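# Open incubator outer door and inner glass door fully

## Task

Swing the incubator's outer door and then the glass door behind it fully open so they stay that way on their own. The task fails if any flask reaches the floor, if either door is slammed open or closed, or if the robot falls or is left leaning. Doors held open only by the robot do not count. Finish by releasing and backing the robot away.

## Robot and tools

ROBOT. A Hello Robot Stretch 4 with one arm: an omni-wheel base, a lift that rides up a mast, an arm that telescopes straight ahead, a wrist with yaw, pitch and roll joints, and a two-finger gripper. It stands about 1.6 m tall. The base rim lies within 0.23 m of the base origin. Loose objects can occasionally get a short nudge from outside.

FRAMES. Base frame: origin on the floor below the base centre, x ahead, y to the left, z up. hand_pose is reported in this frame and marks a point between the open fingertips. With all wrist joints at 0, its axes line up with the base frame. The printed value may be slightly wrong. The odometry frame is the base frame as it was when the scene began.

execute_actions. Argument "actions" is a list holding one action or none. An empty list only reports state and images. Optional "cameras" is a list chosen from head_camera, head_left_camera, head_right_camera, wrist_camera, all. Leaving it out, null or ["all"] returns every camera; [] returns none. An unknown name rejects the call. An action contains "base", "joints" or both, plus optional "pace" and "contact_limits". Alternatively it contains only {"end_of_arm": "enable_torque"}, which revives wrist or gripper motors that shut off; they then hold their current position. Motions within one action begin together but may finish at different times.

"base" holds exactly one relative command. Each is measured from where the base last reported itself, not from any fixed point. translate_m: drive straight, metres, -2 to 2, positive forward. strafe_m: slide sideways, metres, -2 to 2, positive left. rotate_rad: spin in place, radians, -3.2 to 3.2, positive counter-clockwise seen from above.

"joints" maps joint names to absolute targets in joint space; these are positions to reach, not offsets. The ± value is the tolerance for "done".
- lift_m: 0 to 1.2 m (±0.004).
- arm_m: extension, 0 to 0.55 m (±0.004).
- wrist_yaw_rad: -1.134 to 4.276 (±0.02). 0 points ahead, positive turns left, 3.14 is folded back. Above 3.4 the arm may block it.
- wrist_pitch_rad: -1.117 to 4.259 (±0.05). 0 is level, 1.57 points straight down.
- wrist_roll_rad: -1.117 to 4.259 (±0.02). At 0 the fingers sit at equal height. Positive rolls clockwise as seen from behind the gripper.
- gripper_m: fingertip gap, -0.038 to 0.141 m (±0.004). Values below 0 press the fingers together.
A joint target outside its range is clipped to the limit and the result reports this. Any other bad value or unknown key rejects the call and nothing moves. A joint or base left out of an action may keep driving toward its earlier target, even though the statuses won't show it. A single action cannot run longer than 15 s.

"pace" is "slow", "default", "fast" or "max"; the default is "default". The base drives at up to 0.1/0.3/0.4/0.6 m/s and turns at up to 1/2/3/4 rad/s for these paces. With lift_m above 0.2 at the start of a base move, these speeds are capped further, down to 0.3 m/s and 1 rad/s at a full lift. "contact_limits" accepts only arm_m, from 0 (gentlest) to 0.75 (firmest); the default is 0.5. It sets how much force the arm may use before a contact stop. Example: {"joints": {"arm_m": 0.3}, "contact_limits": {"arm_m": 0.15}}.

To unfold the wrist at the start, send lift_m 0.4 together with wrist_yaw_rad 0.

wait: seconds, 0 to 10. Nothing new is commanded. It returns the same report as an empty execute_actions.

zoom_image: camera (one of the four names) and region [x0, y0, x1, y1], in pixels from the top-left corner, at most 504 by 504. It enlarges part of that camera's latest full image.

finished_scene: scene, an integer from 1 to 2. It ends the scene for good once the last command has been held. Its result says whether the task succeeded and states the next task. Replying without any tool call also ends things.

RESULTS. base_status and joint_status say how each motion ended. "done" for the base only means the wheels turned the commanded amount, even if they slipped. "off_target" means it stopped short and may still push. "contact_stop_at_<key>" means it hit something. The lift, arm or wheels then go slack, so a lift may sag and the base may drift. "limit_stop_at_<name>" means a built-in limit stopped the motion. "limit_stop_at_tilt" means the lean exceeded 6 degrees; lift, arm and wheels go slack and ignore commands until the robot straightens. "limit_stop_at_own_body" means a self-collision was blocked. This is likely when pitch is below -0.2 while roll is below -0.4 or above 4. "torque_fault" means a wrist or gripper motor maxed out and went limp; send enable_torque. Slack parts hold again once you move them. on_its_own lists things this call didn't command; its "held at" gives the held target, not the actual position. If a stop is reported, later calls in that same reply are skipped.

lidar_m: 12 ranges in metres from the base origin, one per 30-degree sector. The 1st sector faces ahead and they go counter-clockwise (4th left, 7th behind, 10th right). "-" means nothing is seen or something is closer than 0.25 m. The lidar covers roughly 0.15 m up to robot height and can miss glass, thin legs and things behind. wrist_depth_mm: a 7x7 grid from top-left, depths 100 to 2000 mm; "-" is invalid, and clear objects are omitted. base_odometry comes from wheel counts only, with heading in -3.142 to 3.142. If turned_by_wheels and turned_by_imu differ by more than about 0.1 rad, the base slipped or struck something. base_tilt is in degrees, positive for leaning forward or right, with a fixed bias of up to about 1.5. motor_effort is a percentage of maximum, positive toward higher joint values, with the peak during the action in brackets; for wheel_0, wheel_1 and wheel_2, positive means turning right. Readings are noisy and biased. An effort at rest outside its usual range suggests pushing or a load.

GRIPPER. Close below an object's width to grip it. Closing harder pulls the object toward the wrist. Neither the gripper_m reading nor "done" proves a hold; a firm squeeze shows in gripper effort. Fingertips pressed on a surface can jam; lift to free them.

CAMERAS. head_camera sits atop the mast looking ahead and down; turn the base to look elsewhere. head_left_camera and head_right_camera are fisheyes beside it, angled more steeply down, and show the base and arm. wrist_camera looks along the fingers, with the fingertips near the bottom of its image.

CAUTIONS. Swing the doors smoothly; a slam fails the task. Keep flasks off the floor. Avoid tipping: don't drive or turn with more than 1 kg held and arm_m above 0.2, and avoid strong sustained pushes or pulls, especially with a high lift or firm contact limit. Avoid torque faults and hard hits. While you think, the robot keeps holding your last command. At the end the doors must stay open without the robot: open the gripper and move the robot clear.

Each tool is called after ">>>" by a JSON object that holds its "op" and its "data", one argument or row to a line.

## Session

>>> {"op": "execute_actions", "data": {
  "actions": []
}}

Scene clock: 0.00 s.
base_odometry: x=+0.000 y=+0.000 heading=+0.000 (m, m, rad; odometry frame)
turned_by_wheels: +0.000 (rad since the last result)
turned_by_imu: +0.000 (rad since the last result)
base_tilt: forward=+0.0 right=+0.0 (deg)
lidar_m: 2.94 2.89 1.55 1.45 2.34 1.01 0.93 1.05 1.52 1.48 1.66 2.36
base_status: not commanded
joint_positions: lift_m=+0.214 arm_m=-0.002 wrist_yaw_rad=+3.076 wrist_pitch_rad=-0.017 wrist_roll_rad=-0.005 gripper_m=+0.057
joint_status: not commanded
motor_effort: lift_m=+19 arm_m=+0 wrist_yaw_rad=-2 wrist_pitch_rad=-5 wrist_roll_rad=+0 gripper_m=-4 wheel_0=+0 wheel_1=-1 wheel_2=+0 (%)
hand_pose: x=-0.1128 y=+0.1061 z=+0.3968 quat_wxyz=(+0.033, +0.008, -0.003, +0.999) (m; base frame)
wrist_depth_mm: 135 138 1863 1921 1863 1863 1863 / - 138 1863 1863 1921 1921 1921 / 105 138 248 1499 1921 1921 1921 / 114 139 1921 1921 1921 1863 1921 / 1499 1921 1921 1921 1921 1921 1863 / 1499 1499 195 1366 196 1308 1308 / 1025 946 960 122 960 854 891
pictures: head_camera, head_left_camera, head_right_camera, wrist_camera
Images, in order (width x height): head_camera 420x560, head_left_camera 420x672, head_right_camera 420x672, wrist_camera 616x392.

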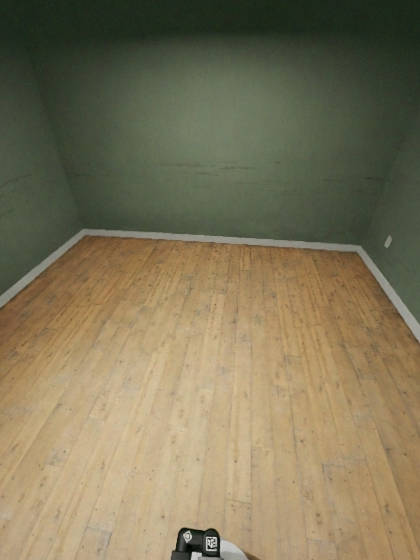

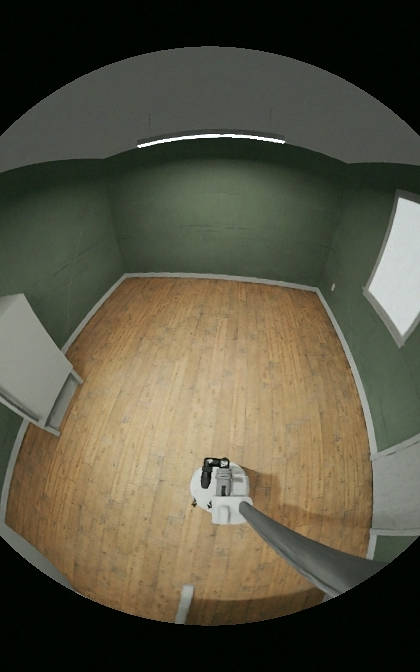

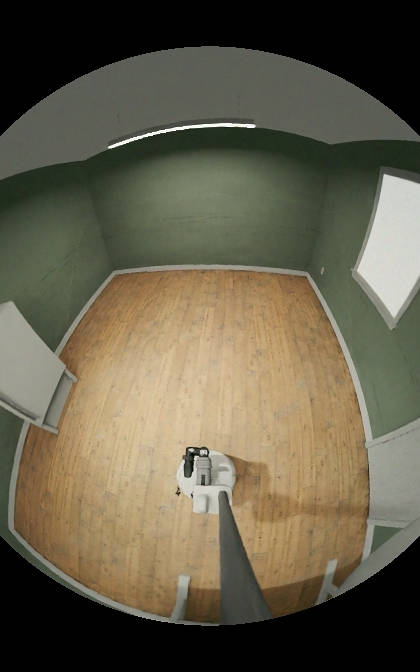

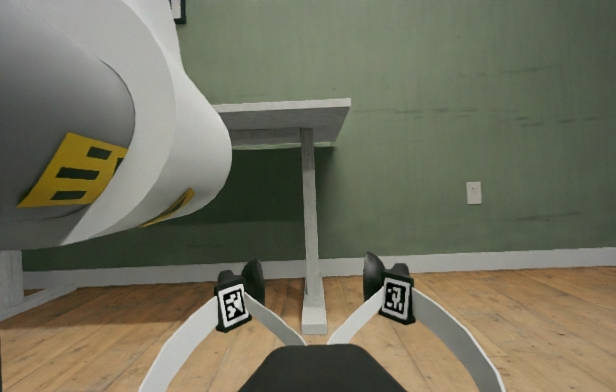

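>>> {"op": "execute_actions", "data": {
  "actions": [
    {"base":{"rotate_rad":1.57},"joints":{"lift_m":0.6,"wrist_yaw_rad":0,"gripper_m":0.12}}
  ],
  "cameras": ["head_camera","wrist_camera"]
}}

Scene clock: 3.20 s.
base_odometry: x=+0.000 y=+0.000 heading=+1.570 (m, m, rad; odometry frame)
turned_by_wheels: +1.570 (rad since the last result)
turned_by_imu: +1.561 (rad since the last result)
base_tilt: forward=-0.1 right=-0.2 (deg)
lidar_m: 1.47 2.34 1.00 0.96 1.04 1.54 1.49 1.62 2.43 2.96 2.89 1.55
base_status: done
joint_positions: lift_m=+0.600 arm_m=-0.002 wrist_yaw_rad=+0.001 wrist_pitch_rad=-0.017 wrist_roll_rad=-0.005 gripper_m=+0.120
joint_status: all done
motor_effort: lift_m=+25(25) arm_m=+0(0) wrist_yaw_rad=-3(9) wrist_pitch_rad=-6(7) wrist_roll_rad=-1(1) gripper_m=-1(5) wheel_0=+0(4) wheel_1=+0(6) wheel_2=+1(7) (%)
hand_pose: x=+0.4579 y=-0.0872 z=+0.7828 quat_wxyz=(+1.000, -0.003, -0.009, +0.000) (m; base frame)
wrist_depth_mm: - - - 1983 1921 1921 1863 / - - - - 1308 1255 1863 / - - - 1336 1281 1281 1863 / - - - 1308 1281 1281 1921 / - - - 1983 1281 1281 1863 / - - 213 1308 1308 1281 1921 / 1921 1756 1756 120 1430 1397 1618
pictures: head_camera, wrist_camera
Images, in order (width x height): head_camera 420x560, wrist_camera 616x392.

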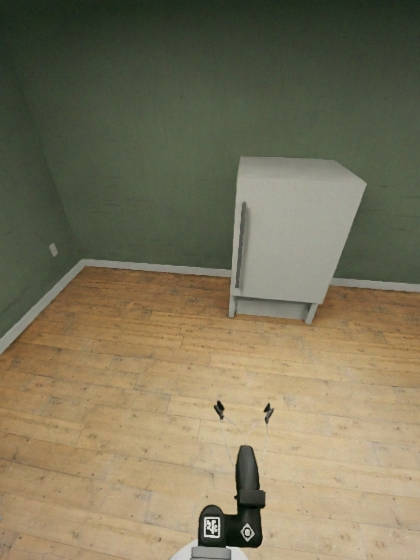

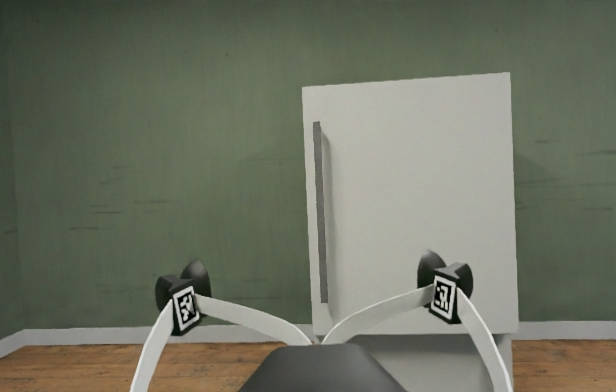

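>>> {"op": "execute_actions", "data": {
  "actions": [
    {"base":{"rotate_rad":-0.1}}
  ],
  "cameras": []
}}

>>> {"op": "execute_actions", "data": {
  "actions": [
    {"base":{"strafe_m":0.13}}
  ],
  "cameras": []
}}

>>> {"op": "execute_actions", "data": {
  "actions": [
    {"base":{"translate_m":0.82}}
  ],
  "cameras": ["head_camera","wrist_camera"]
}}

Scene clock: 4.87 s.
base_odometry: x=+0.000 y=+0.000 heading=+1.470 (m, m, rad; odometry frame)
turned_by_wheels: -0.100 (rad since the last result)
turned_by_imu: -0.099 (rad since the last result)
base_tilt: forward=+0.0 right=+0.0 (deg)
lidar_m: 1.46 2.26 1.84 0.95 1.00 1.40 1.50 1.57 2.13 2.97 3.09 1.61
base_status: done
joint_positions: lift_m=+0.600 arm_m=-0.002 wrist_yaw_rad=+0.000 wrist_pitch_rad=-0.017 wrist_roll_rad=-0.005 gripper_m=+0.120
joint_status: not commanded
motor_effort: lift_m=+25(25) arm_m=+0(0) wrist_yaw_rad=-2(4) wrist_pitch_rad=-6(7) wrist_roll_rad=+0(0) gripper_m=-2(2) wheel_0=+2(6) wheel_1=+1(6) wheel_2=+0(5) (%)
hand_pose: x=+0.4578 y=-0.0873 z=+0.7828 quat_wxyz=(+1.000, -0.003, -0.009, +0.000) (m; base frame)
wrist_depth_mm: 1921 1921 1921 - 1983 1983 1983 / 1921 1983 1983 1983 1308 1983 - / 1983 1983 1983 1308 1336 - - / 1921 1983 1983 1308 1336 - - / 1921 1983 - 1308 1336 - - / 1983 1983 213 1336 1336 - - / 1863 1808 1808 121 1464 1464 1708
pictures: none
No camera images: the call's "cameras" was empty. Leave "cameras" out to get every camera's image.

Scene clock: 6.50 s.
base_odometry: x=-0.129 y=+0.013 heading=+1.470 (m, m, rad; odometry frame)
turned_by_wheels: +0.000 (rad since the last result)
turned_by_imu: +0.001 (rad since the last result)
base_tilt: forward=-0.1 right=-0.1 (deg)
lidar_m: 1.47 2.28 1.71 0.83 0.88 1.17 1.51 1.59 2.15 3.09 3.19 1.60
base_status: done
joint_positions: lift_m=+0.600 arm_m=-0.002 wrist_yaw_rad=+0.000 wrist_pitch_rad=-0.017 wrist_roll_rad=-0.005 gripper_m=+0.120
joint_status: not commanded
motor_effort: lift_m=+25(25) arm_m=+0(0) wrist_yaw_rad=-3(3) wrist_pitch_rad=-5(7) wrist_roll_rad=-1(1) gripper_m=-1(0) wheel_0=+0(8) wheel_1=+0(8) wheel_2=+1(2) (%)
hand_pose: x=+0.4578 y=-0.0873 z=+0.7828 quat_wxyz=(+1.000, -0.003, -0.009, +0.000) (m; base frame)
wrist_depth_mm: 1983 1983 1983 1983 - - 1983 / 1983 1983 1983 1983 1336 - - / 1983 1983 1983 1336 1336 1336 - / 1983 1983 1983 1308 1336 1336 - / 1983 1983 1983 1336 1336 1336 - / 1983 1983 213 1336 1336 1336 - / 1921 1808 1808 121 1464 1464 1661
pictures: none
No camera images: the call's "cameras" was empty. Leave "cameras" out to get every camera's image.

Scene clock: 10.73 s.
base_odometry: x=-0.047 y=+0.829 heading=+1.471 (m, m, rad; odometry frame)
turned_by_wheels: +0.000 (rad since the last result)
turned_by_imu: -0.002 (rad since the last result)
base_tilt: forward=+0.1 right=+0.0 (deg)
lidar_m: 0.65 1.39 1.72 1.64 1.04 1.21 2.34 2.47 3.23 3.11 1.03 0.75
base_status: done
joint_positions: lift_m=+0.600 arm_m=-0.002 wrist_yaw_rad=+0.000 wrist_pitch_rad=-0.017 wrist_roll_rad=-0.005 gripper_m=+0.120
joint_status: not commanded
motor_effort: lift_m=+25(25) arm_m=-1(0) wrist_yaw_rad=-3(3) wrist_pitch_rad=-7(8) wrist_roll_rad=-1(0) gripper_m=-2(1) wheel_0=+1(4) wheel_1=+1(6) wheel_2=+2(8) (%)
hand_pose: x=+0.4578 y=-0.0873 z=+0.7828 quat_wxyz=(+1.000, -0.003, -0.009, +0.000) (m; base frame)
wrist_depth_mm: 1138 1138 1160 488 492 496 496 / 1138 1138 1160 492 492 496 496 / 1160 1160 1160 492 492 496 500 / 1160 1182 1160 496 496 500 500 / 1138 1160 1160 496 496 500 504 / 1160 1160 212 496 500 500 504 / 1160 1160 1160 120 500 500 508
pictures: head_camera, wrist_camera
Images, in order (width x height): head_camera 420x560, wrist_camera 616x392.

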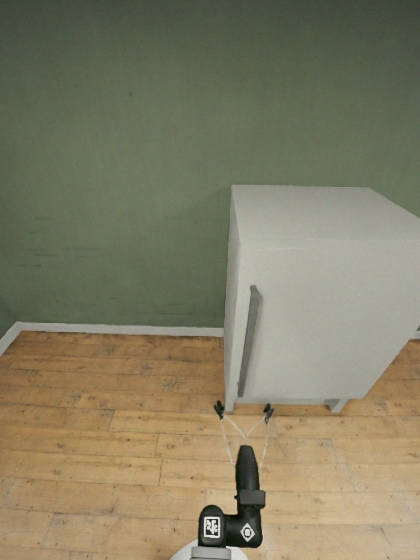

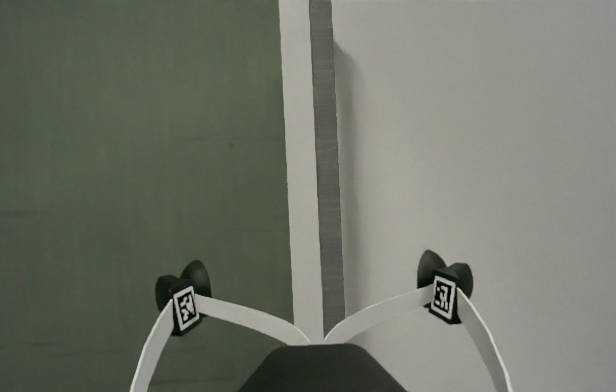

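>>> {"op": "execute_actions", "data": {
  "actions": [
    {"base":{"translate_m":0.25}}
  ],
  "cameras": ["wrist_camera"]
}}

>>> {"op": "execute_actions", "data": {
  "actions": [
    {"joints":{"gripper_m":-0.038}}
  ],
  "cameras": ["wrist_camera"]
}}

>>> {"op": "execute_actions", "data": {
  "actions": [
    {"base":{"translate_m":-0.1},"pace":"slow"}
  ],
  "cameras": ["head_camera","wrist_camera"]
}}

Scene clock: 15.10 s.
base_odometry: x=-0.022 y=+1.078 heading=+1.471 (m, m, rad; odometry frame)
turned_by_wheels: +0.000 (rad since the last result)
turned_by_imu: +0.000 (rad since the last result)
base_tilt: forward=-0.1 right=-0.1 (deg)
lidar_m: 0.44 1.18 1.58 1.63 1.21 1.27 2.57 2.73 3.24 3.08 0.68 0.40
base_status: done
joint_positions: lift_m=+0.600 arm_m=-0.002 wrist_yaw_rad=+0.000 wrist_pitch_rad=-0.017 wrist_roll_rad=-0.005 gripper_m=+0.120
joint_status: not commanded
motor_effort: lift_m=+25(24) arm_m=+0(0) wrist_yaw_rad=-2(3) wrist_pitch_rad=-8(6) wrist_roll_rad=-1(1) gripper_m=-2(1) wheel_0=+0(3) wheel_1=+0(3) wheel_2=+1(8) (%)
hand_pose: x=+0.4578 y=-0.0874 z=+0.7828 quat_wxyz=(+1.000, -0.003, -0.009, +0.000) (m; base frame)
wrist_depth_mm: 891 891 904 239 241 243 244 / 904 891 904 240 241 243 245 / 891 904 904 241 243 243 245 / 904 904 917 241 243 245 246 / 904 904 917 242 216 246 247 / 904 917 213 243 181 246 248 / 917 904 917 120 246 247 248
pictures: wrist_camera
Images, in order (width x height): wrist_camera 616x392.

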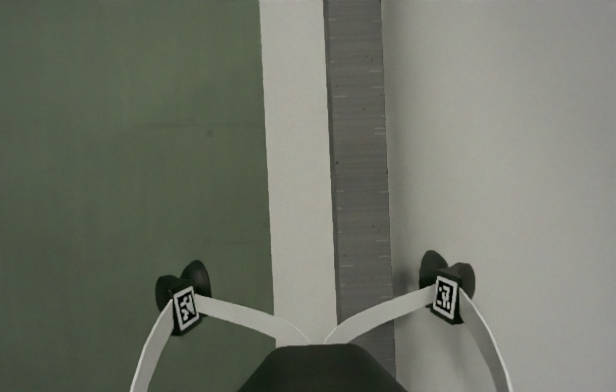

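Scene clock: 17.40 s.
base_odometry: x=-0.022 y=+1.078 heading=+1.469 (m, m, rad; odometry frame)
turned_by_wheels: -0.002 (rad since the last result)
turned_by_imu: -0.002 (rad since the last result)
base_tilt: forward=+0.1 right=-0.1 (deg)
lidar_m: 0.38 1.18 1.60 1.64 1.23 1.23 2.57 2.74 3.25 3.09 0.63 0.41
base_status: not commanded
joint_positions: lift_m=+0.600 arm_m=-0.001 wrist_yaw_rad=-0.020 wrist_pitch_rad=-0.017 wrist_roll_rad=-0.005 gripper_m=-0.037
joint_status: all done
on_its_own: wrist_yaw_rad is at rest, and its effort (+55) is outside its rest range (-13 to +13)
motor_effort: lift_m=+24(25) arm_m=-2(2) wrist_yaw_rad=+55(62) wrist_pitch_rad=-9(12) wrist_roll_rad=-1(0) gripper_m=-20(24) wheel_0=-13(18) wheel_1=-1(3) wheel_2=-5(8) (%)
hand_pose: x=+0.4563 y=-0.0930 z=+0.7828 quat_wxyz=(+1.000, -0.003, -0.008, -0.010) (m; base frame)
wrist_depth_mm: 878 878 904 167 235 240 244 / 866 891 904 179 236 240 244 / 878 891 904 230 236 241 245 / 891 891 904 230 237 242 246 / 878 891 904 231 237 243 247 / 891 891 917 177 174 242 247 / 878 891 904 126 239 242 248
pictures: wrist_camera
Images, in order (width x height): wrist_camera 616x392.

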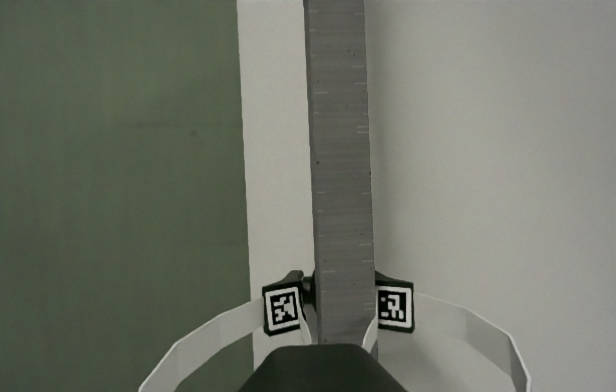

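Scene clock: 19.67 s.
base_odometry: x=-0.032 y=+0.978 heading=+1.467 (m, m, rad; odometry frame)
turned_by_wheels: -0.002 (rad since the last result)
turned_by_imu: -0.034 (rad since the last result)
base_tilt: forward=+0.1 right=-0.2 (deg)
lidar_m: 0.41 1.25 1.66 1.62 1.16 1.17 2.49 2.60 3.25 3.06 0.78 0.37
base_status: done
joint_positions: lift_m=+0.600 arm_m=-0.001 wrist_yaw_rad=-0.020 wrist_pitch_rad=-0.017 wrist_roll_rad=-0.005 gripper_m=-0.037
joint_status: not commanded
on_its_own: wrist_yaw_rad is at rest, and its effort (+57) is outside its rest range (-13 to +13)
motor_effort: lift_m=+24(25) arm_m=-2(2) wrist_yaw_rad=+57(67) wrist_pitch_rad=-9(10) wrist_roll_rad=+0(1) gripper_m=-21(21) wheel_0=-17(20) wheel_1=-3(6) wheel_2=-4(5) (%)
hand_pose: x=+0.4562 y=-0.0933 z=+0.7827 quat_wxyz=(+1.000, -0.003, -0.008, -0.010) (m; base frame)
wrist_depth_mm: 946 960 221 171 245 264 282 / 946 976 245 175 246 265 285 / 946 960 991 180 246 265 283 / 960 976 991 224 247 266 285 / 960 976 991 224 247 267 286 / 960 976 225 176 175 263 286 / 960 976 223 130 251 260 286
pictures: head_camera, wrist_camera
Images, in order (width x height): head_camera 420x560, wrist_camera 616x392.

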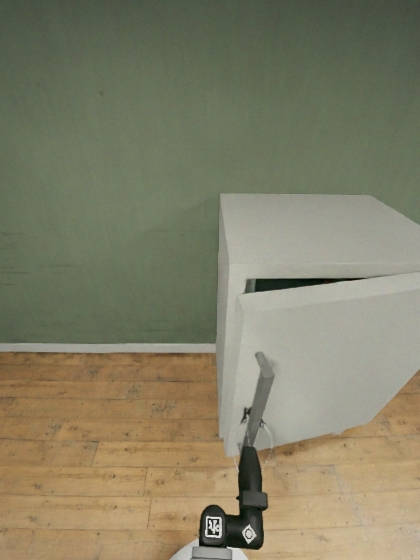

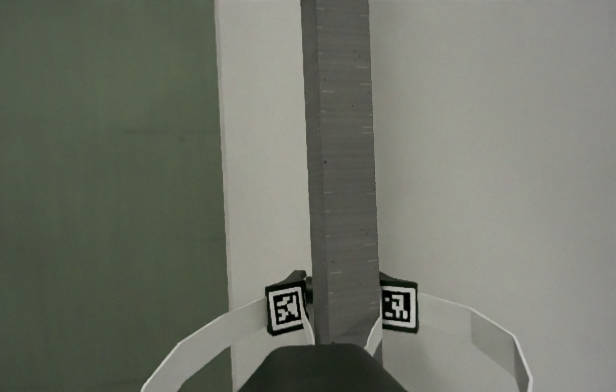

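>>> {"op": "execute_actions", "data": {
  "actions": [
    {"base":{"translate_m":-0.1},"joints":{"wrist_yaw_rad":-0.2},"pace":"slow"}
  ],
  "cameras": []
}}

>>> {"op": "execute_actions", "data": {
  "actions": [
    {"base":{"translate_m":-0.1},"joints":{"wrist_yaw_rad":-0.42},"pace":"slow"}
  ],
  "cameras": ["head_camera","wrist_camera"]
}}

Scene clock: 22.77 s.
base_odometry: x=-0.042 y=+0.879 heading=+1.465 (m, m, rad; odometry frame)
turned_by_wheels: -0.002 (rad since the last result)
turned_by_imu: -0.031 (rad since the last result)
base_tilt: forward=+0.2 right=+0.0 (deg)
lidar_m: 0.41 1.32 1.70 1.64 1.13 1.17 2.40 2.50 3.21 3.05 2.07 0.36
base_status: done
joint_positions: lift_m=+0.600 arm_m=-0.001 wrist_yaw_rad=-0.217 wrist_pitch_rad=-0.016 wrist_roll_rad=-0.005 gripper_m=-0.037
joint_status: all done
on_its_own: wrist_yaw_rad is at rest, and its effort (+46) is outside its rest range (-13 to +13)
motor_effort: lift_m=+24(24) arm_m=-2(2) wrist_yaw_rad=+46(53) wrist_pitch_rad=-10(10) wrist_roll_rad=+0(0) gripper_m=-26(27) wheel_0=-20(22) wheel_1=-4(4) wheel_2=-2(5) (%)
hand_pose: x=+0.4326 y=-0.1473 z=+0.7825 quat_wxyz=(+0.994, -0.003, -0.008, -0.108) (m; base frame)
wrist_depth_mm: 976 473 200 164 306 415 640 / 960 473 200 167 304 413 634 / 960 473 199 168 304 410 634 / 960 1008 198 170 301 410 627 / 976 1008 198 172 303 407 627 / 960 1008 193 174 174 387 621 / 976 1008 195 129 312 353 615
pictures: none
No camera images: the call's "cameras" was empty. Leave "cameras" out to get every camera's image.

Scene clock: 25.03 s.
base_odometry: x=-0.052 y=+0.780 heading=+1.464 (m, m, rad; odometry frame)
turned_by_wheels: -0.001 (rad since the last result)
turned_by_imu: -0.097 (rad since the last result)
base_tilt: forward=+3.3 right=+1.7 (deg)
lidar_m: 0.37 1.31 1.59 1.62 1.12 1.06 2.08 2.36 2.92 2.44 1.74 0.32
base_status: done
joint_positions: lift_m=+0.600 arm_m=-0.001 wrist_yaw_rad=-0.415 wrist_pitch_rad=-0.029 wrist_roll_rad=-0.005 gripper_m=-0.037
joint_status: all done
on_its_own: base_tilt is 3.7 degrees off its reading at the scene's start (forward=+0.0 right=+0.0); wrist_yaw_rad is at rest, and its effort (-15) is outside its rest range (-13 to +13); wrist_pitch_rad is at rest, and its effort (+27) is outside its rest range (-23 to +23)
motor_effort: lift_m=+17(24) arm_m=-6(6) wrist_yaw_rad=-15(39) wrist_pitch_rad=+27(55) wrist_roll_rad=+0(4) gripper_m=-33(35) wheel_0=-21(27) wheel_1=-1(6) wheel_2=+7(10) (%)
hand_pose: x=+0.3989 y=-0.1964 z=+0.7868 quat_wxyz=(+0.978, -0.006, -0.014, -0.206) (m; base frame)
wrist_depth_mm: 174 158 202 164 759 - - / 496 159 201 166 741 - - / 473 160 200 168 732 - - / 508 163 199 170 723 - - / 480 164 197 172 707 - - / 469 164 178 172 177 - - / 521 167 195 123 831 1397 1537
pictures: head_camera, wrist_camera
Images, in order (width x height): head_camera 420x560, wrist_camera 616x392.

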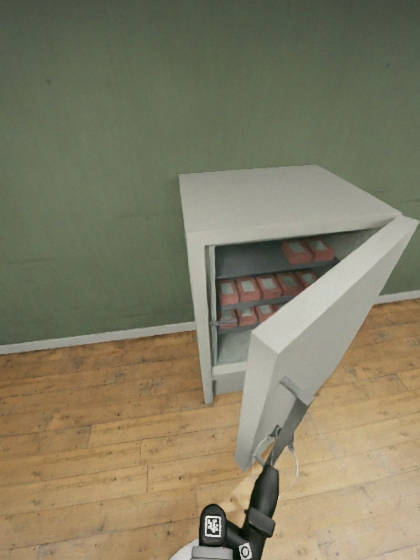

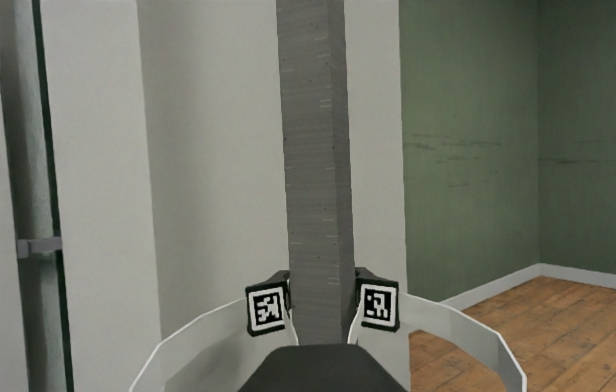

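>>> {"op": "execute_actions", "data": {
  "actions": [
    {"joints":{"gripper_m":0.1}}
  ],
  "cameras": []
}}

>>> {"op": "execute_actions", "data": {
  "actions": [
    {"base":{"translate_m":-0.18},"pace":"slow"}
  ],
  "cameras": ["head_camera","head_right_camera"]
}}

Scene clock: 27.70 s.
base_odometry: x=-0.052 y=+0.780 heading=+1.464 (m, m, rad; odometry frame)
turned_by_wheels: +0.000 (rad since the last result)
turned_by_imu: -0.001 (rad since the last result)
base_tilt: forward=+1.1 right=+0.3 (deg)
lidar_m: 0.40 1.37 1.69 1.64 1.05 1.04 2.07 2.36 2.85 3.10 2.46 0.39
base_status: not commanded
joint_positions: lift_m=+0.600 arm_m=-0.001 wrist_yaw_rad=-0.408 wrist_pitch_rad=-0.011 wrist_roll_rad=-0.005 gripper_m=+0.100
joint_status: all done
on_its_own: wrist_yaw_rad is at rest, and its effort (-37) is outside its rest range (-13 to +13); wrist_pitch_rad is at rest, and its effort (-24) is outside its rest range (-23 to +23)
motor_effort: lift_m=+17(17) arm_m=-6(6) wrist_yaw_rad=-37(37) wrist_pitch_rad=-24(28) wrist_roll_rad=-1(1) gripper_m=-1(32) wheel_0=-19(21) wheel_1=-1(2) wheel_2=+9(9) (%)
hand_pose: x=+0.4005 y=-0.1946 z=+0.7816 quat_wxyz=(+0.979, -0.004, -0.005, -0.202) (m; base frame)
wrist_depth_mm: 544 198 186 254 759 - - / 544 201 188 252 723 - - / 544 204 190 250 715 - - / 544 206 192 247 707 - - / 504 569 191 230 212 - - / 504 640 190 191 195 - - / 508 820 189 122 798 1499 1576
pictures: none
No camera images: the call's "cameras" was empty. Leave "cameras" out to get every camera's image.

Scene clock: 30.77 s.
base_odometry: x=-0.071 y=+0.601 heading=+1.464 (m, m, rad; odometry frame)
turned_by_wheels: +0.000 (rad since the last result)
turned_by_imu: -0.033 (rad since the last result)
base_tilt: forward=+0.0 right=-0.1 (deg)
lidar_m: 0.66 1.60 1.77 1.57 0.89 0.94 1.77 2.14 2.55 3.17 3.02 0.80
base_status: done
joint_positions: lift_m=+0.600 arm_m=-0.001 wrist_yaw_rad=-0.420 wrist_pitch_rad=-0.017 wrist_roll_rad=-0.005 gripper_m=+0.100
joint_status: not commanded
motor_effort: lift_m=+20(22) arm_m=-4(6) wrist_yaw_rad=-2(52) wrist_pitch_rad=-7(37) wrist_roll_rad=+0(2) gripper_m=-3(1) wheel_0=-2(19) wheel_1=-2(7) wheel_2=+1(16) (%)
hand_pose: x=+0.3979 y=-0.1974 z=+0.7831 quat_wxyz=(+0.978, -0.004, -0.008, -0.208) (m; base frame)
wrist_depth_mm: 676 455 621 1756 - - - / 676 455 621 866 - - - / 683 452 621 866 - - - / 741 452 615 866 - - - / 691 459 609 854 - - - / 691 462 195 842 222 - - / 750 459 603 122 1756 1576 1661
pictures: head_camera, head_right_camera
Images, in order (width x height): head_camera 420x560, head_right_camera 420x672.

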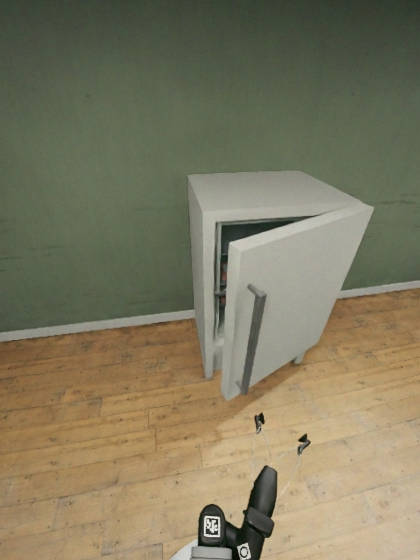

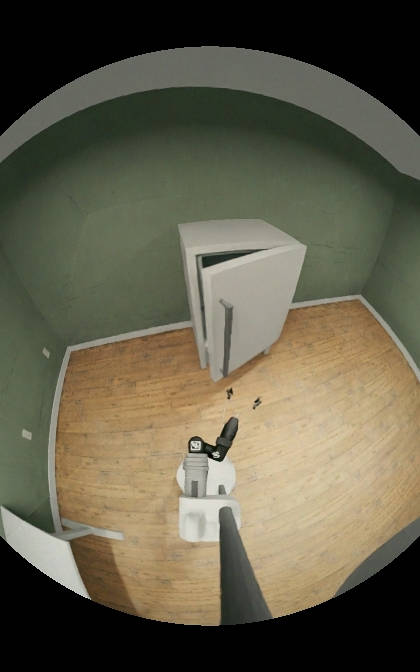

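>>> {"op": "execute_actions", "data": {
  "actions": [
    {"base":{"strafe_m":0.18},"joints":{"gripper_m":0,"wrist_yaw_rad":0}}
  ],
  "cameras": []
}}

>>> {"op": "execute_actions", "data": {
  "actions": [
    {"joints":{"arm_m":0.36},"contact_limits":{"arm_m":0.15}}
  ],
  "cameras": ["head_camera","wrist_camera"]
}}

Scene clock: 33.90 s.
base_odometry: x=-0.250 y=+0.621 heading=+1.464 (m, m, rad; odometry frame)
turned_by_wheels: +0.000 (rad since the last result)
turned_by_imu: +0.001 (rad since the last result)
base_tilt: forward=+0.1 right=+0.0 (deg)
lidar_m: 1.00 1.54 1.61 1.39 0.79 0.77 1.44 2.18 2.63 3.36 2.88 0.72
base_status: done
joint_positions: lift_m=+0.600 arm_m=-0.001 wrist_yaw_rad=+0.000 wrist_pitch_rad=-0.017 wrist_roll_rad=-0.005 gripper_m=+0.000
joint_status: all done
motor_effort: lift_m=+20(20) arm_m=-4(4) wrist_yaw_rad=-1(8) wrist_pitch_rad=-5(7) wrist_roll_rad=+0(0) gripper_m=-7(8) wheel_0=+0(6) wheel_1=-2(9) wheel_2=+0(1) (%)
hand_pose: x=+0.4585 y=-0.0875 z=+0.7831 quat_wxyz=(+1.000, -0.003, -0.009, +0.000) (m; base frame)
wrist_depth_mm: 1182 1255 1308 1336 496 488 732 / 1182 1255 1336 904 504 496 732 / 1182 1255 1336 842 504 508 732 / 1182 1255 1336 842 508 508 732 / 1205 1255 1308 842 517 512 732 / 1205 1255 1308 191 184 492 723 / 1182 1255 1336 120 508 445 723
pictures: none
No camera images: the call's "cameras" was empty. Leave "cameras" out to get every camera's image.

Scene clock: 36.10 s.
base_odometry: x=-0.250 y=+0.621 heading=+1.464 (m, m, rad; odometry frame)
turned_by_wheels: +0.000 (rad since the last result)
turned_by_imu: +0.001 (rad since the last result)
base_tilt: forward=+0.0 right=-0.1 (deg)
lidar_m: 0.98 1.54 1.58 1.39 0.82 0.77 1.41 2.16 2.65 3.36 2.90 0.72
base_status: not commanded
joint_positions: lift_m=+0.600 arm_m=+0.359 wrist_yaw_rad=+0.000 wrist_pitch_rad=-0.017 wrist_roll_rad=-0.005 gripper_m=+0.000
joint_status: all done
motor_effort: lift_m=+20(20) arm_m=+7(7) wrist_yaw_rad=-2(1) wrist_pitch_rad=-7(8) wrist_roll_rad=+0(0) gripper_m=-6(8) wheel_0=+0(0) wheel_1=-2(2) wheel_2=+1(1) (%)
contact_limits: arm_m 0.15
hand_pose: x=+0.8181 y=-0.0874 z=+0.7832 quat_wxyz=(+1.000, -0.003, -0.009, +0.000) (m; base frame)
wrist_depth_mm: 878 917 976 452 615 668 683 / 878 917 976 466 831 946 627 / 891 931 976 477 741 960 798 / 878 931 991 496 559 723 627 / 891 917 976 445 544 946 831 / 878 931 960 191 184 603 621 / 891 917 991 120 549 788 820
pictures: head_camera, wrist_camera
Images, in order (width x height): head_camera 420x560, wrist_camera 616x392.

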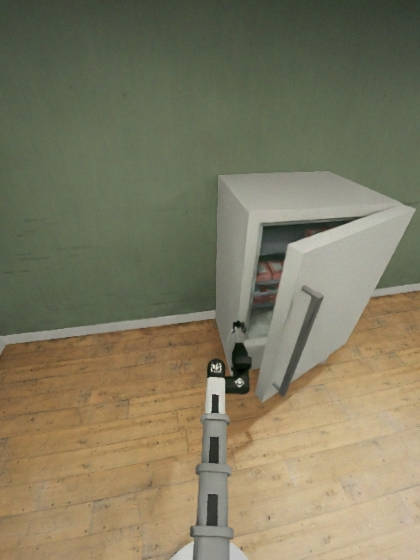

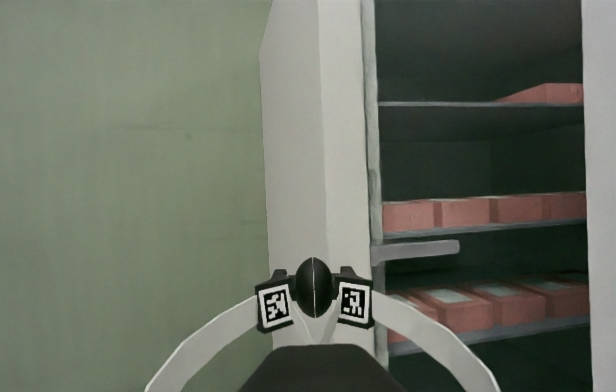

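>>> {"op": "execute_actions", "data": {
  "actions": [
    {"joints":{"wrist_yaw_rad":-1.0},"pace":"slow"}
  ],
  "cameras": ["head_camera"]
}}

>>> {"op": "execute_actions", "data": {
  "actions": [
    {"base":{"strafe_m":-0.2},"joints":{"arm_m":0.3},"pace":"slow"}
  ],
  "cameras": ["head_camera","head_right_camera"]
}}

Scene clock: 38.13 s.
base_odometry: x=-0.250 y=+0.621 heading=+1.464 (m, m, rad; odometry frame)
turned_by_wheels: +0.000 (rad since the last result)
turned_by_imu: +0.002 (rad since the last result)
base_tilt: forward=+0.0 right=+0.0 (deg)
lidar_m: 0.99 1.55 1.58 1.39 0.83 0.77 1.43 2.21 2.60 3.35 0.71 0.84
base_status: not commanded
joint_positions: lift_m=+0.600 arm_m=+0.359 wrist_yaw_rad=-0.999 wrist_pitch_rad=-0.017 wrist_roll_rad=-0.005 gripper_m=+0.000
joint_status: all done
motor_effort: lift_m=+20(20) arm_m=+5(7) wrist_yaw_rad=-3(67) wrist_pitch_rad=-7(8) wrist_roll_rad=+0(1) gripper_m=-7(7) wheel_0=-1(20) wheel_1=-1(8) wheel_2=+0(12) (%)
hand_pose: x=+0.6125 y=-0.2899 z=+0.7830 quat_wxyz=(+0.878, -0.006, -0.006, -0.479) (m; base frame)
wrist_depth_mm: 597 699 1808 676 517 421 379 / 878 904 891 683 525 424 382 / 831 904 904 699 525 427 384 / 946 960 917 691 530 430 387 / 878 976 917 676 539 430 387 / 676 809 904 191 183 436 384 / 878 960 891 120 530 404 384
pictures: head_camera
Images, in order (width x height): head_camera 420x560.

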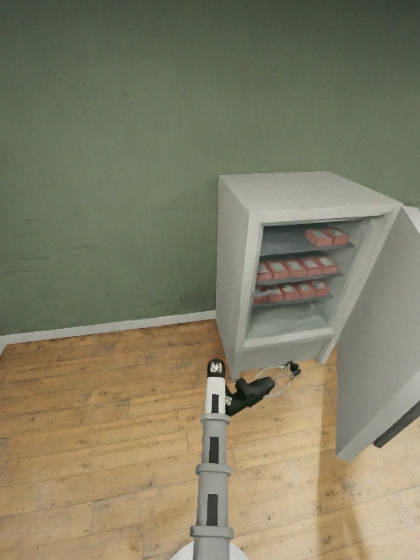

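Scene clock: 41.27 s.
base_odometry: x=-0.052 y=+0.599 heading=+1.464 (m, m, rad; odometry frame)
turned_by_wheels: +0.000 (rad since the last result)
turned_by_imu: +0.001 (rad since the last result)
base_tilt: forward=+0.0 right=-0.2 (deg)
lidar_m: 0.98 1.60 1.76 1.53 0.90 0.99 1.88 2.12 2.53 3.15 1.01 1.07
base_status: done
joint_positions: lift_m=+0.600 arm_m=+0.301 wrist_yaw_rad=-1.000 wrist_pitch_rad=-0.017 wrist_roll_rad=-0.005 gripper_m=+0.000
joint_status: all done
motor_effort: lift_m=+20(20) arm_m=-7(11) wrist_yaw_rad=-3(4) wrist_pitch_rad=-7(10) wrist_roll_rad=+0(1) gripper_m=-7(7) wheel_0=+2(6) wheel_1=+0(7) wheel_2=+0(1) (%)
hand_pose: x=+0.5545 y=-0.2899 z=+0.7830 quat_wxyz=(+0.878, -0.006, -0.006, -0.479) (m; base frame)
wrist_depth_mm: 647 778 768 750 732 723 - / 788 768 768 750 741 732 - / 778 778 768 750 741 732 - / 809 778 778 750 741 723 - / 798 778 778 750 741 741 - / 732 778 768 191 183 741 - / 831 778 778 120 750 723 1661
pictures: head_camera, head_right_camera
Images, in order (width x height): head_camera 420x560, head_right_camera 420x672.

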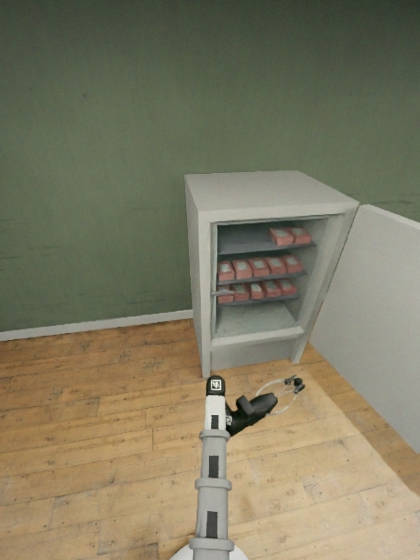

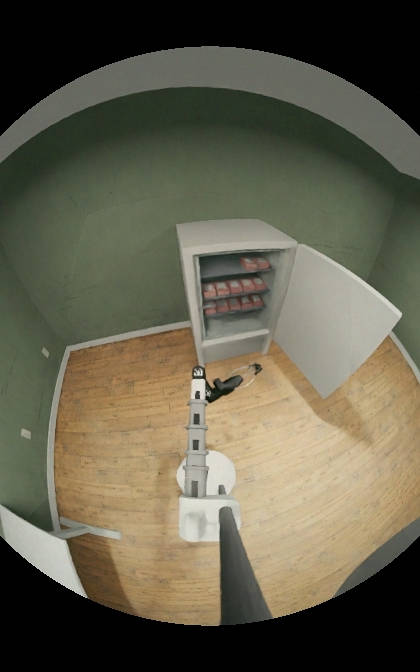

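>>> {"op": "execute_actions", "data": {
  "actions": [
    {"base":{"rotate_rad":0.17},"joints":{"arm_m":0.0,"wrist_yaw_rad":0,"lift_m":0.54}}
  ],
  "cameras": ["head_camera","wrist_camera"]
}}

Scene clock: 43.83 s.
base_odometry: x=-0.052 y=+0.599 heading=+1.634 (m, m, rad; odometry frame)
turned_by_wheels: +0.170 (rad since the last result)
turned_by_imu: +0.170 (rad since the last result)
base_tilt: forward=+0.1 right=-0.2 (deg)
lidar_m: 0.99 1.63 1.68 1.58 0.87 1.10 2.11 2.24 2.91 3.13 1.00 1.03
base_status: done
joint_positions: lift_m=+0.540 arm_m=+0.001 wrist_yaw_rad=+0.000 wrist_pitch_rad=-0.017 wrist_roll_rad=-0.005 gripper_m=+0.000
joint_status: all done
motor_effort: lift_m=+15(20) arm_m=-7(10) wrist_yaw_rad=-2(3) wrist_pitch_rad=-7(10) wrist_roll_rad=+0(1) gripper_m=-6(7) wheel_0=-2(6) wheel_1=+1(6) wheel_2=+0(6) (%)
hand_pose: x=+0.4606 y=-0.0874 z=+0.7235 quat_wxyz=(+1.000, -0.003, -0.008, +0.000) (m; base frame)
wrist_depth_mm: 1308 1308 1366 809 831 842 842 / 1308 1336 1366 904 1229 1042 854 / 1308 1336 1336 1060 1281 1160 866 / 1336 1336 1336 1281 1281 1098 866 / 1308 1366 1366 854 1281 1060 878 / 1308 1366 1336 191 183 1098 878 / 1336 1336 1366 120 842 809 831
pictures: head_camera, wrist_camera
Images, in order (width x height): head_camera 420x560, wrist_camera 616x392.

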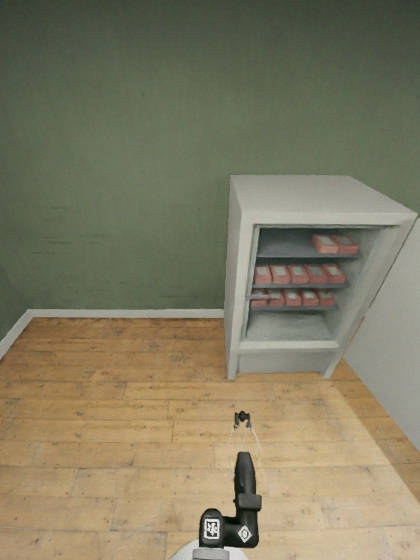

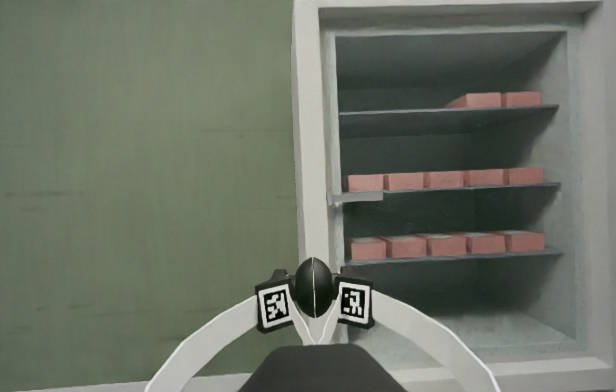

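>>> {"op": "execute_actions", "data": {
  "actions": [
    {"base":{"strafe_m":-0.14}}
  ],
  "cameras": []
}}

>>> {"op": "execute_actions", "data": {
  "actions": [
    {"base":{"translate_m":0.5}}
  ],
  "cameras": ["wrist_camera"]
}}

Scene clock: 46.07 s.
base_odometry: x=+0.088 y=+0.608 heading=+1.634 (m, m, rad; odometry frame)
turned_by_wheels: +0.000 (rad since the last result)
turned_by_imu: +0.000 (rad since the last result)
base_tilt: forward=+0.1 right=+0.1 (deg)
lidar_m: 0.98 1.65 1.84 1.73 1.04 1.31 2.10 2.19 2.91 3.00 0.90 1.01
base_status: done
joint_positions: lift_m=+0.540 arm_m=+0.001 wrist_yaw_rad=+0.000 wrist_pitch_rad=-0.017 wrist_roll_rad=-0.005 gripper_m=+0.000
joint_status: not commanded
motor_effort: lift_m=+15(15) arm_m=-7(7) wrist_yaw_rad=-2(1) wrist_pitch_rad=-8(8) wrist_roll_rad=+0(1) gripper_m=-7(8) wheel_0=+0(9) wheel_1=+0(9) wheel_2=+0(2) (%)
hand_pose: x=+0.4606 y=-0.0874 z=+0.7235 quat_wxyz=(+1.000, -0.003, -0.008, +0.000) (m; base frame)
wrist_depth_mm: 1308 1308 1366 820 831 842 768 / 1336 1366 1336 1160 1205 904 778 / 1336 1336 1366 1229 1281 960 788 / 1336 1366 1366 1255 1281 917 778 / 1336 1336 1366 891 1281 904 788 / 1366 1366 1336 191 183 946 788 / 1366 1366 778 120 854 809 788
pictures: none
No camera images: the call's "cameras" was empty. Leave "cameras" out to get every camera's image.

Scene clock: 49.20 s.
base_odometry: x=+0.057 y=+1.107 heading=+1.634 (m, m, rad; odometry frame)
turned_by_wheels: +0.000 (rad since the last result)
turned_by_imu: -0.001 (rad since the last result)
base_tilt: forward=+0.1 right=-0.2 (deg)
lidar_m: 0.47 1.13 1.49 1.73 1.34 1.34 2.62 2.74 3.13 0.74 0.69 0.50
base_status: done
joint_positions: lift_m=+0.540 arm_m=+0.001 wrist_yaw_rad=+0.000 wrist_pitch_rad=-0.017 wrist_roll_rad=-0.005 gripper_m=+0.000
joint_status: not commanded
motor_effort: lift_m=+15(15) arm_m=-7(7) wrist_yaw_rad=-2(1) wrist_pitch_rad=-6(8) wrist_roll_rad=+0(0) gripper_m=-6(6) wheel_0=+1(5) wheel_1=-1(5) wheel_2=+2(8) (%)
hand_pose: x=+0.4605 y=-0.0874 z=+0.7235 quat_wxyz=(+1.000, -0.003, -0.008, +0.000) (m; base frame)
wrist_depth_mm: 842 263 315 407 392 404 415 / 842 264 317 585 609 640 609 / 854 264 317 768 778 788 634 / 854 265 317 379 387 394 585 / 842 266 319 768 778 798 647 / 854 267 282 191 183 404 404 / 866 267 319 120 389 379 615
pictures: wrist_camera
Images, in order (width x height): wrist_camera 616x392.

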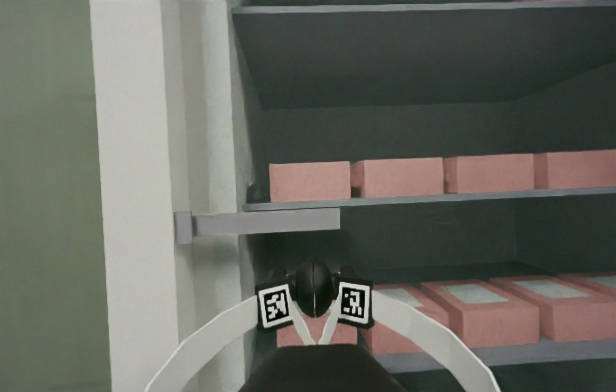

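>>> {"op": "execute_actions", "data": {
  "actions": [
    {"joints":{"arm_m":0.06},"contact_limits":{"arm_m":0.1},"pace":"slow"}
  ],
  "cameras": ["wrist_camera"]
}}

>>> {"op": "execute_actions", "data": {
  "actions": [
    {"joints":{"lift_m":0.615},"pace":"slow"}
  ],
  "cameras": ["wrist_camera"]
}}

>>> {"op": "execute_actions", "data": {
  "actions": [
    {"base":{"translate_m":-0.1},"joints":{"lift_m":0.6,"arm_m":0.0},"pace":"slow"}
  ],
  "cameras": ["wrist_camera"]
}}

Scene clock: 51.93 s.
base_odometry: x=+0.057 y=+1.107 heading=+1.634 (m, m, rad; odometry frame)
turned_by_wheels: +0.000 (rad since the last result)
turned_by_imu: +0.001 (rad since the last result)
base_tilt: forward=+0.0 right=-0.1 (deg)
lidar_m: 0.47 1.12 1.49 1.73 1.34 1.33 2.63 2.75 3.18 0.70 0.71 0.50
base_status: not commanded
joint_positions: lift_m=+0.540 arm_m=+0.059 wrist_yaw_rad=+0.000 wrist_pitch_rad=-0.017 wrist_roll_rad=-0.005 gripper_m=+0.000
joint_status: all done
motor_effort: lift_m=+15(15) arm_m=+7(8) wrist_yaw_rad=-2(1) wrist_pitch_rad=-6(8) wrist_roll_rad=+0(1) gripper_m=-8(7) wheel_0=+1(1) wheel_1=-1(0) wheel_2=+1(2) (%)
contact_limits: arm_m 0.1
hand_pose: x=+0.5181 y=-0.0874 z=+0.7235 quat_wxyz=(+1.000, -0.003, -0.008, +0.000) (m; base frame)
wrist_depth_mm: 205 217 293 387 394 407 418 / 205 213 281 591 615 640 597 / 206 210 268 707 715 723 609 / 788 208 260 322 329 332 345 / 788 208 260 707 723 732 647 / 788 209 260 191 183 399 392 / 788 210 263 120 330 327 338
pictures: wrist_camera
Images, in order (width x height): wrist_camera 616x392.

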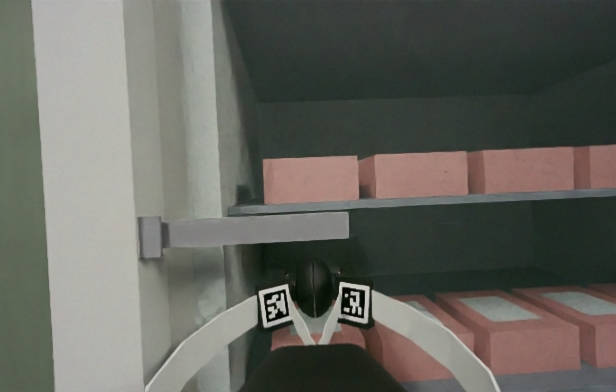

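Scene clock: 53.43 s.
base_odometry: x=+0.057 y=+1.107 heading=+1.633 (m, m, rad; odometry frame)
turned_by_wheels: +0.000 (rad since the last result)
turned_by_imu: +0.000 (rad since the last result)
base_tilt: forward=+0.0 right=+0.0 (deg)
lidar_m: 0.47 1.10 1.50 1.74 1.33 1.31 2.64 2.75 3.14 0.74 0.73 0.52
base_status: not commanded
joint_positions: lift_m=+0.615 arm_m=+0.059 wrist_yaw_rad=-0.005 wrist_pitch_rad=-0.015 wrist_roll_rad=-0.006 gripper_m=+0.000
joint_status: all done
motor_effort: lift_m=+25(30) arm_m=+7(7) wrist_yaw_rad=+12(16) wrist_pitch_rad=-12(44) wrist_roll_rad=+1(1) gripper_m=-7(7) wheel_0=+1(1) wheel_1=-1(1) wheel_2=-3(3) (%)
hand_pose: x=+0.5177 y=-0.0888 z=+0.7971 quat_wxyz=(+1.000, -0.003, -0.008, -0.002) (m; base frame)
wrist_depth_mm: 204 224 315 603 621 634 569 / 205 221 296 342 349 366 382 / 206 216 287 699 715 732 621 / 206 213 276 715 723 732 621 / 207 210 262 324 332 336 340 / 788 209 262 191 185 668 621 / 798 210 226 130 430 387 418
pictures: wrist_camera
Images, in order (width x height): wrist_camera 616x392.

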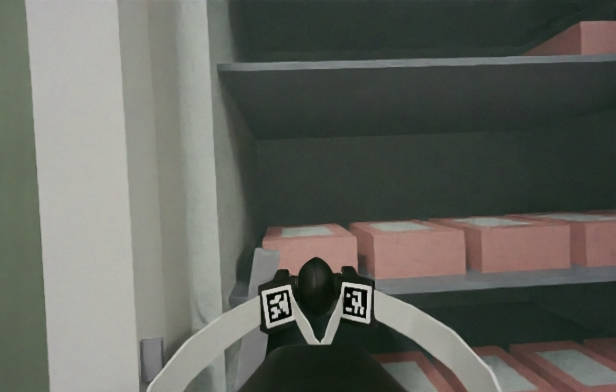

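Scene clock: 55.73 s.
base_odometry: x=+0.063 y=+1.007 heading=+1.633 (m, m, rad; odometry frame)
turned_by_wheels: +0.000 (rad since the last result)
turned_by_imu: +0.001 (rad since the last result)
base_tilt: forward=+0.0 right=+0.0 (deg)
lidar_m: 0.57 1.21 1.60 1.75 1.28 1.34 2.54 2.62 3.15 0.76 0.74 0.59
base_status: done
joint_positions: lift_m=+0.600 arm_m=+0.001 wrist_yaw_rad=+0.000 wrist_pitch_rad=-0.017 wrist_roll_rad=-0.005 gripper_m=+0.000
joint_status: all done
motor_effort: lift_m=+15(25) arm_m=-7(5) wrist_yaw_rad=-1(11) wrist_pitch_rad=-6(11) wrist_roll_rad=+0(2) gripper_m=-7(7) wheel_0=-1(3) wheel_1=+0(4) wheel_2=+1(5) (%)
hand_pose: x=+0.4606 y=-0.0875 z=+0.7835 quat_wxyz=(+1.000, -0.003, -0.008, +0.000) (m; base frame)
wrist_depth_mm: 931 946 415 627 647 661 627 / 931 946 415 866 820 530 500 / 946 946 415 820 878 820 647 / 946 946 415 866 878 820 603 / 946 960 418 484 891 831 647 / 946 960 368 191 183 574 564 / 960 960 379 120 488 488 508
pictures: wrist_camera
Images, in order (width x height): wrist_camera 616x392.

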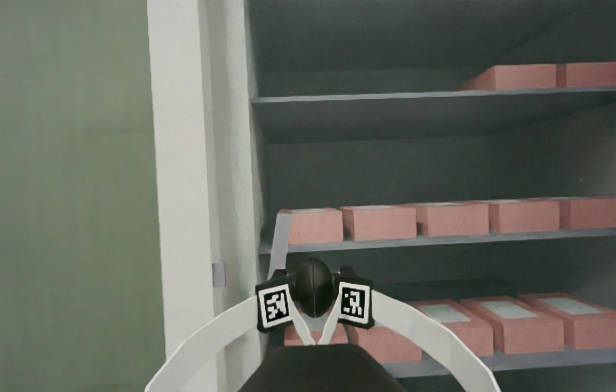

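>>> {"op": "execute_actions", "data": {
  "actions": [
    {"base":{"strafe_m":0.045},"joints":{"wrist_roll_rad":0.3,"gripper_m":0.045,"lift_m":0.61}}
  ],
  "cameras": []
}}

>>> {"op": "execute_actions", "data": {
  "actions": [
    {"joints":{"arm_m":0.1},"pace":"slow","contact_limits":{"arm_m":0.1}}
  ],
  "cameras": ["wrist_camera"]
}}

Scene clock: 58.03 s.
base_odometry: x=+0.018 y=+1.004 heading=+1.634 (m, m, rad; odometry frame)
turned_by_wheels: +0.000 (rad since the last result)
turned_by_imu: +0.001 (rad since the last result)
base_tilt: forward=+0.0 right=+0.0 (deg)
lidar_m: 0.58 1.22 1.65 1.71 1.22 1.25 2.54 2.62 3.20 0.79 0.80 0.62
base_status: done
joint_positions: lift_m=+0.610 arm_m=+0.001 wrist_yaw_rad=+0.000 wrist_pitch_rad=-0.017 wrist_roll_rad=+0.300 gripper_m=+0.045
joint_status: all done
motor_effort: lift_m=+25(26) arm_m=-7(7) wrist_yaw_rad=-1(1) wrist_pitch_rad=-7(8) wrist_roll_rad=+0(3) gripper_m=-5(7) wheel_0=+2(8) wheel_1=+0(9) wheel_2=+0(1) (%)
hand_pose: x=+0.4606 y=-0.0875 z=+0.7927 quat_wxyz=(+0.989, +0.149, -0.008, +0.001) (m; base frame)
wrist_depth_mm: 946 364 488 647 798 500 559 / 946 960 415 866 621 788 647 / 931 960 415 809 878 878 500 / 946 960 368 866 488 866 732 / 946 960 368 421 878 750 517 / 946 946 193 421 192 492 750 / 946 960 976 122 488 699 654
pictures: none
No camera images: the call's "cameras" was empty. Leave "cameras" out to get every camera's image.

Scene clock: 60.33 s.
base_odometry: x=+0.018 y=+1.004 heading=+1.634 (m, m, rad; odometry frame)
turned_by_wheels: +0.000 (rad since the last result)
turned_by_imu: +0.001 (rad since the last result)
base_tilt: forward=+0.0 right=+0.0 (deg)
lidar_m: 0.56 1.23 1.62 1.70 1.22 1.26 2.53 2.63 3.21 0.79 0.80 0.60
base_status: not commanded
joint_positions: lift_m=+0.610 arm_m=+0.099 wrist_yaw_rad=+0.000 wrist_pitch_rad=-0.017 wrist_roll_rad=+0.300 gripper_m=+0.045
joint_status: all done
motor_effort: lift_m=+25(24) arm_m=+7(9) wrist_yaw_rad=-1(1) wrist_pitch_rad=-7(7) wrist_roll_rad=+1(1) gripper_m=-5(3) wheel_0=+1(2) wheel_1=+0(0) wheel_2=+1(0) (%)
contact_limits: arm_m 0.1
hand_pose: x=+0.5581 y=-0.0875 z=+0.7927 quat_wxyz=(+0.989, +0.149, -0.008, +0.001) (m; base frame)
wrist_depth_mm: 854 266 500 654 723 455 559 / 854 266 319 436 549 778 640 / 854 267 320 768 778 788 402 / 854 854 319 768 407 394 699 / 842 854 270 322 387 750 512 / 854 854 193 322 193 433 399 / 854 854 270 122 389 384 591
pictures: wrist_camera
Images, in order (width x height): wrist_camera 616x392.

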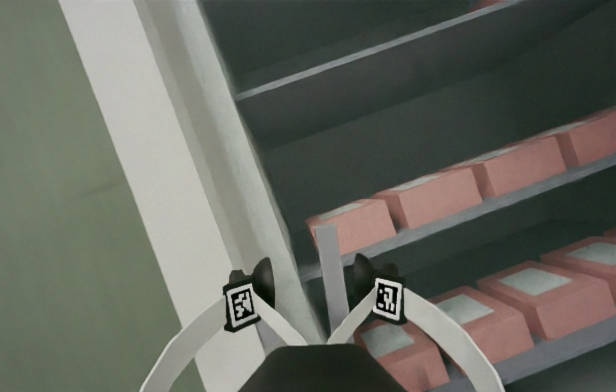

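>>> {"op": "execute_actions", "data": {
  "actions": [
    {"base":{"strafe_m":-0.022},"joints":{"gripper_m":0.035},"pace":"slow"}
  ],
  "cameras": []
}}

>>> {"op": "execute_actions", "data": {
  "actions": [
    {"joints":{"arm_m":0.2},"pace":"slow","contact_limits":{"arm_m":0.08}}
  ],
  "cameras": ["wrist_camera"]
}}

Scene clock: 62.10 s.
base_odometry: x=+0.040 y=+1.006 heading=+1.634 (m, m, rad; odometry frame)
turned_by_wheels: +0.000 (rad since the last result)
turned_by_imu: +0.000 (rad since the last result)
base_tilt: forward=+0.0 right=+0.0 (deg)
lidar_m: 0.55 1.21 1.62 1.71 1.24 1.32 2.52 2.65 3.16 0.79 0.77 0.60
base_status: done
joint_positions: lift_m=+0.610 arm_m=+0.099 wrist_yaw_rad=+0.000 wrist_pitch_rad=-0.017 wrist_roll_rad=+0.300 gripper_m=+0.035
joint_status: all done
motor_effort: lift_m=+24(25) arm_m=+7(7) wrist_yaw_rad=-2(1) wrist_pitch_rad=-8(9) wrist_roll_rad=+0(0) gripper_m=-4(6) wheel_0=+1(7) wheel_1=-1(5) wheel_2=+0(1) (%)
hand_pose: x=+0.5581 y=-0.0875 z=+0.7927 quat_wxyz=(+0.989, +0.149, -0.008, +0.001) (m; base frame)
wrist_depth_mm: 265 317 530 654 732 442 539 / 854 268 387 436 549 750 609 / 854 266 320 768 778 788 402 / 842 267 320 778 407 394 661 / 854 270 320 384 392 750 512 / 854 854 194 286 189 436 402 / 854 866 271 123 397 384 603
pictures: none
No camera images: the call's "cameras" was empty. Leave "cameras" out to get every camera's image.

Scene clock: 63.83 s.
base_odometry: x=+0.040 y=+1.006 heading=+1.633 (m, m, rad; odometry frame)
turned_by_wheels: +0.000 (rad since the last result)
turned_by_imu: +0.000 (rad since the last result)
base_tilt: forward=+0.0 right=-0.1 (deg)
lidar_m: 0.57 1.22 1.64 1.72 1.21 1.33 2.50 2.62 3.21 0.78 0.77 0.61
base_status: not commanded
joint_positions: lift_m=+0.610 arm_m=+0.176 wrist_yaw_rad=-0.005 wrist_pitch_rad=-0.018 wrist_roll_rad=+0.300 gripper_m=+0.035
joint_status: arm_m contact_stop (moved +0.078 of +0.101)
on_its_own: arm_m is slack since a contact_stop (your +0.200 is given up)
motor_effort: lift_m=+25(24) arm_m=+0(15) wrist_yaw_rad=+12(17) wrist_pitch_rad=-5(7) wrist_roll_rad=+0(1) gripper_m=-4(5) wheel_0=+3(3) wheel_1=+1(2) wheel_2=-7(6) (%)
contact_limits: arm_m 0.08
hand_pose: x=+0.6354 y=-0.0888 z=+0.7930 quat_wxyz=(+0.989, +0.149, -0.009, -0.001) (m; base frame)
wrist_depth_mm: 190 241 525 580 334 421 535 / 190 241 306 384 554 715 603 / 190 242 368 691 707 715 351 / 190 209 250 691 392 317 320 / 191 192 245 307 309 676 609 / 768 192 187 232 188 436 377 / 778 191 244 122 399 317 320
pictures: wrist_camera
Images, in order (width x height): wrist_camera 616x392.

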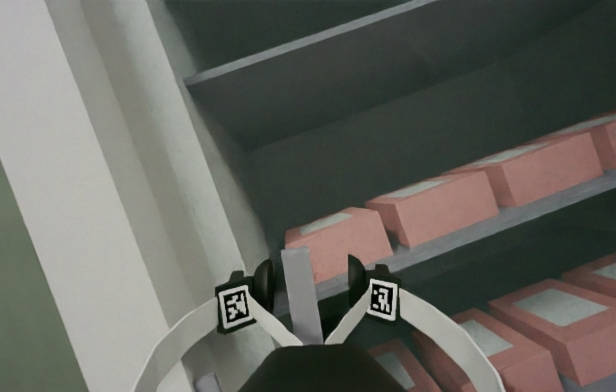

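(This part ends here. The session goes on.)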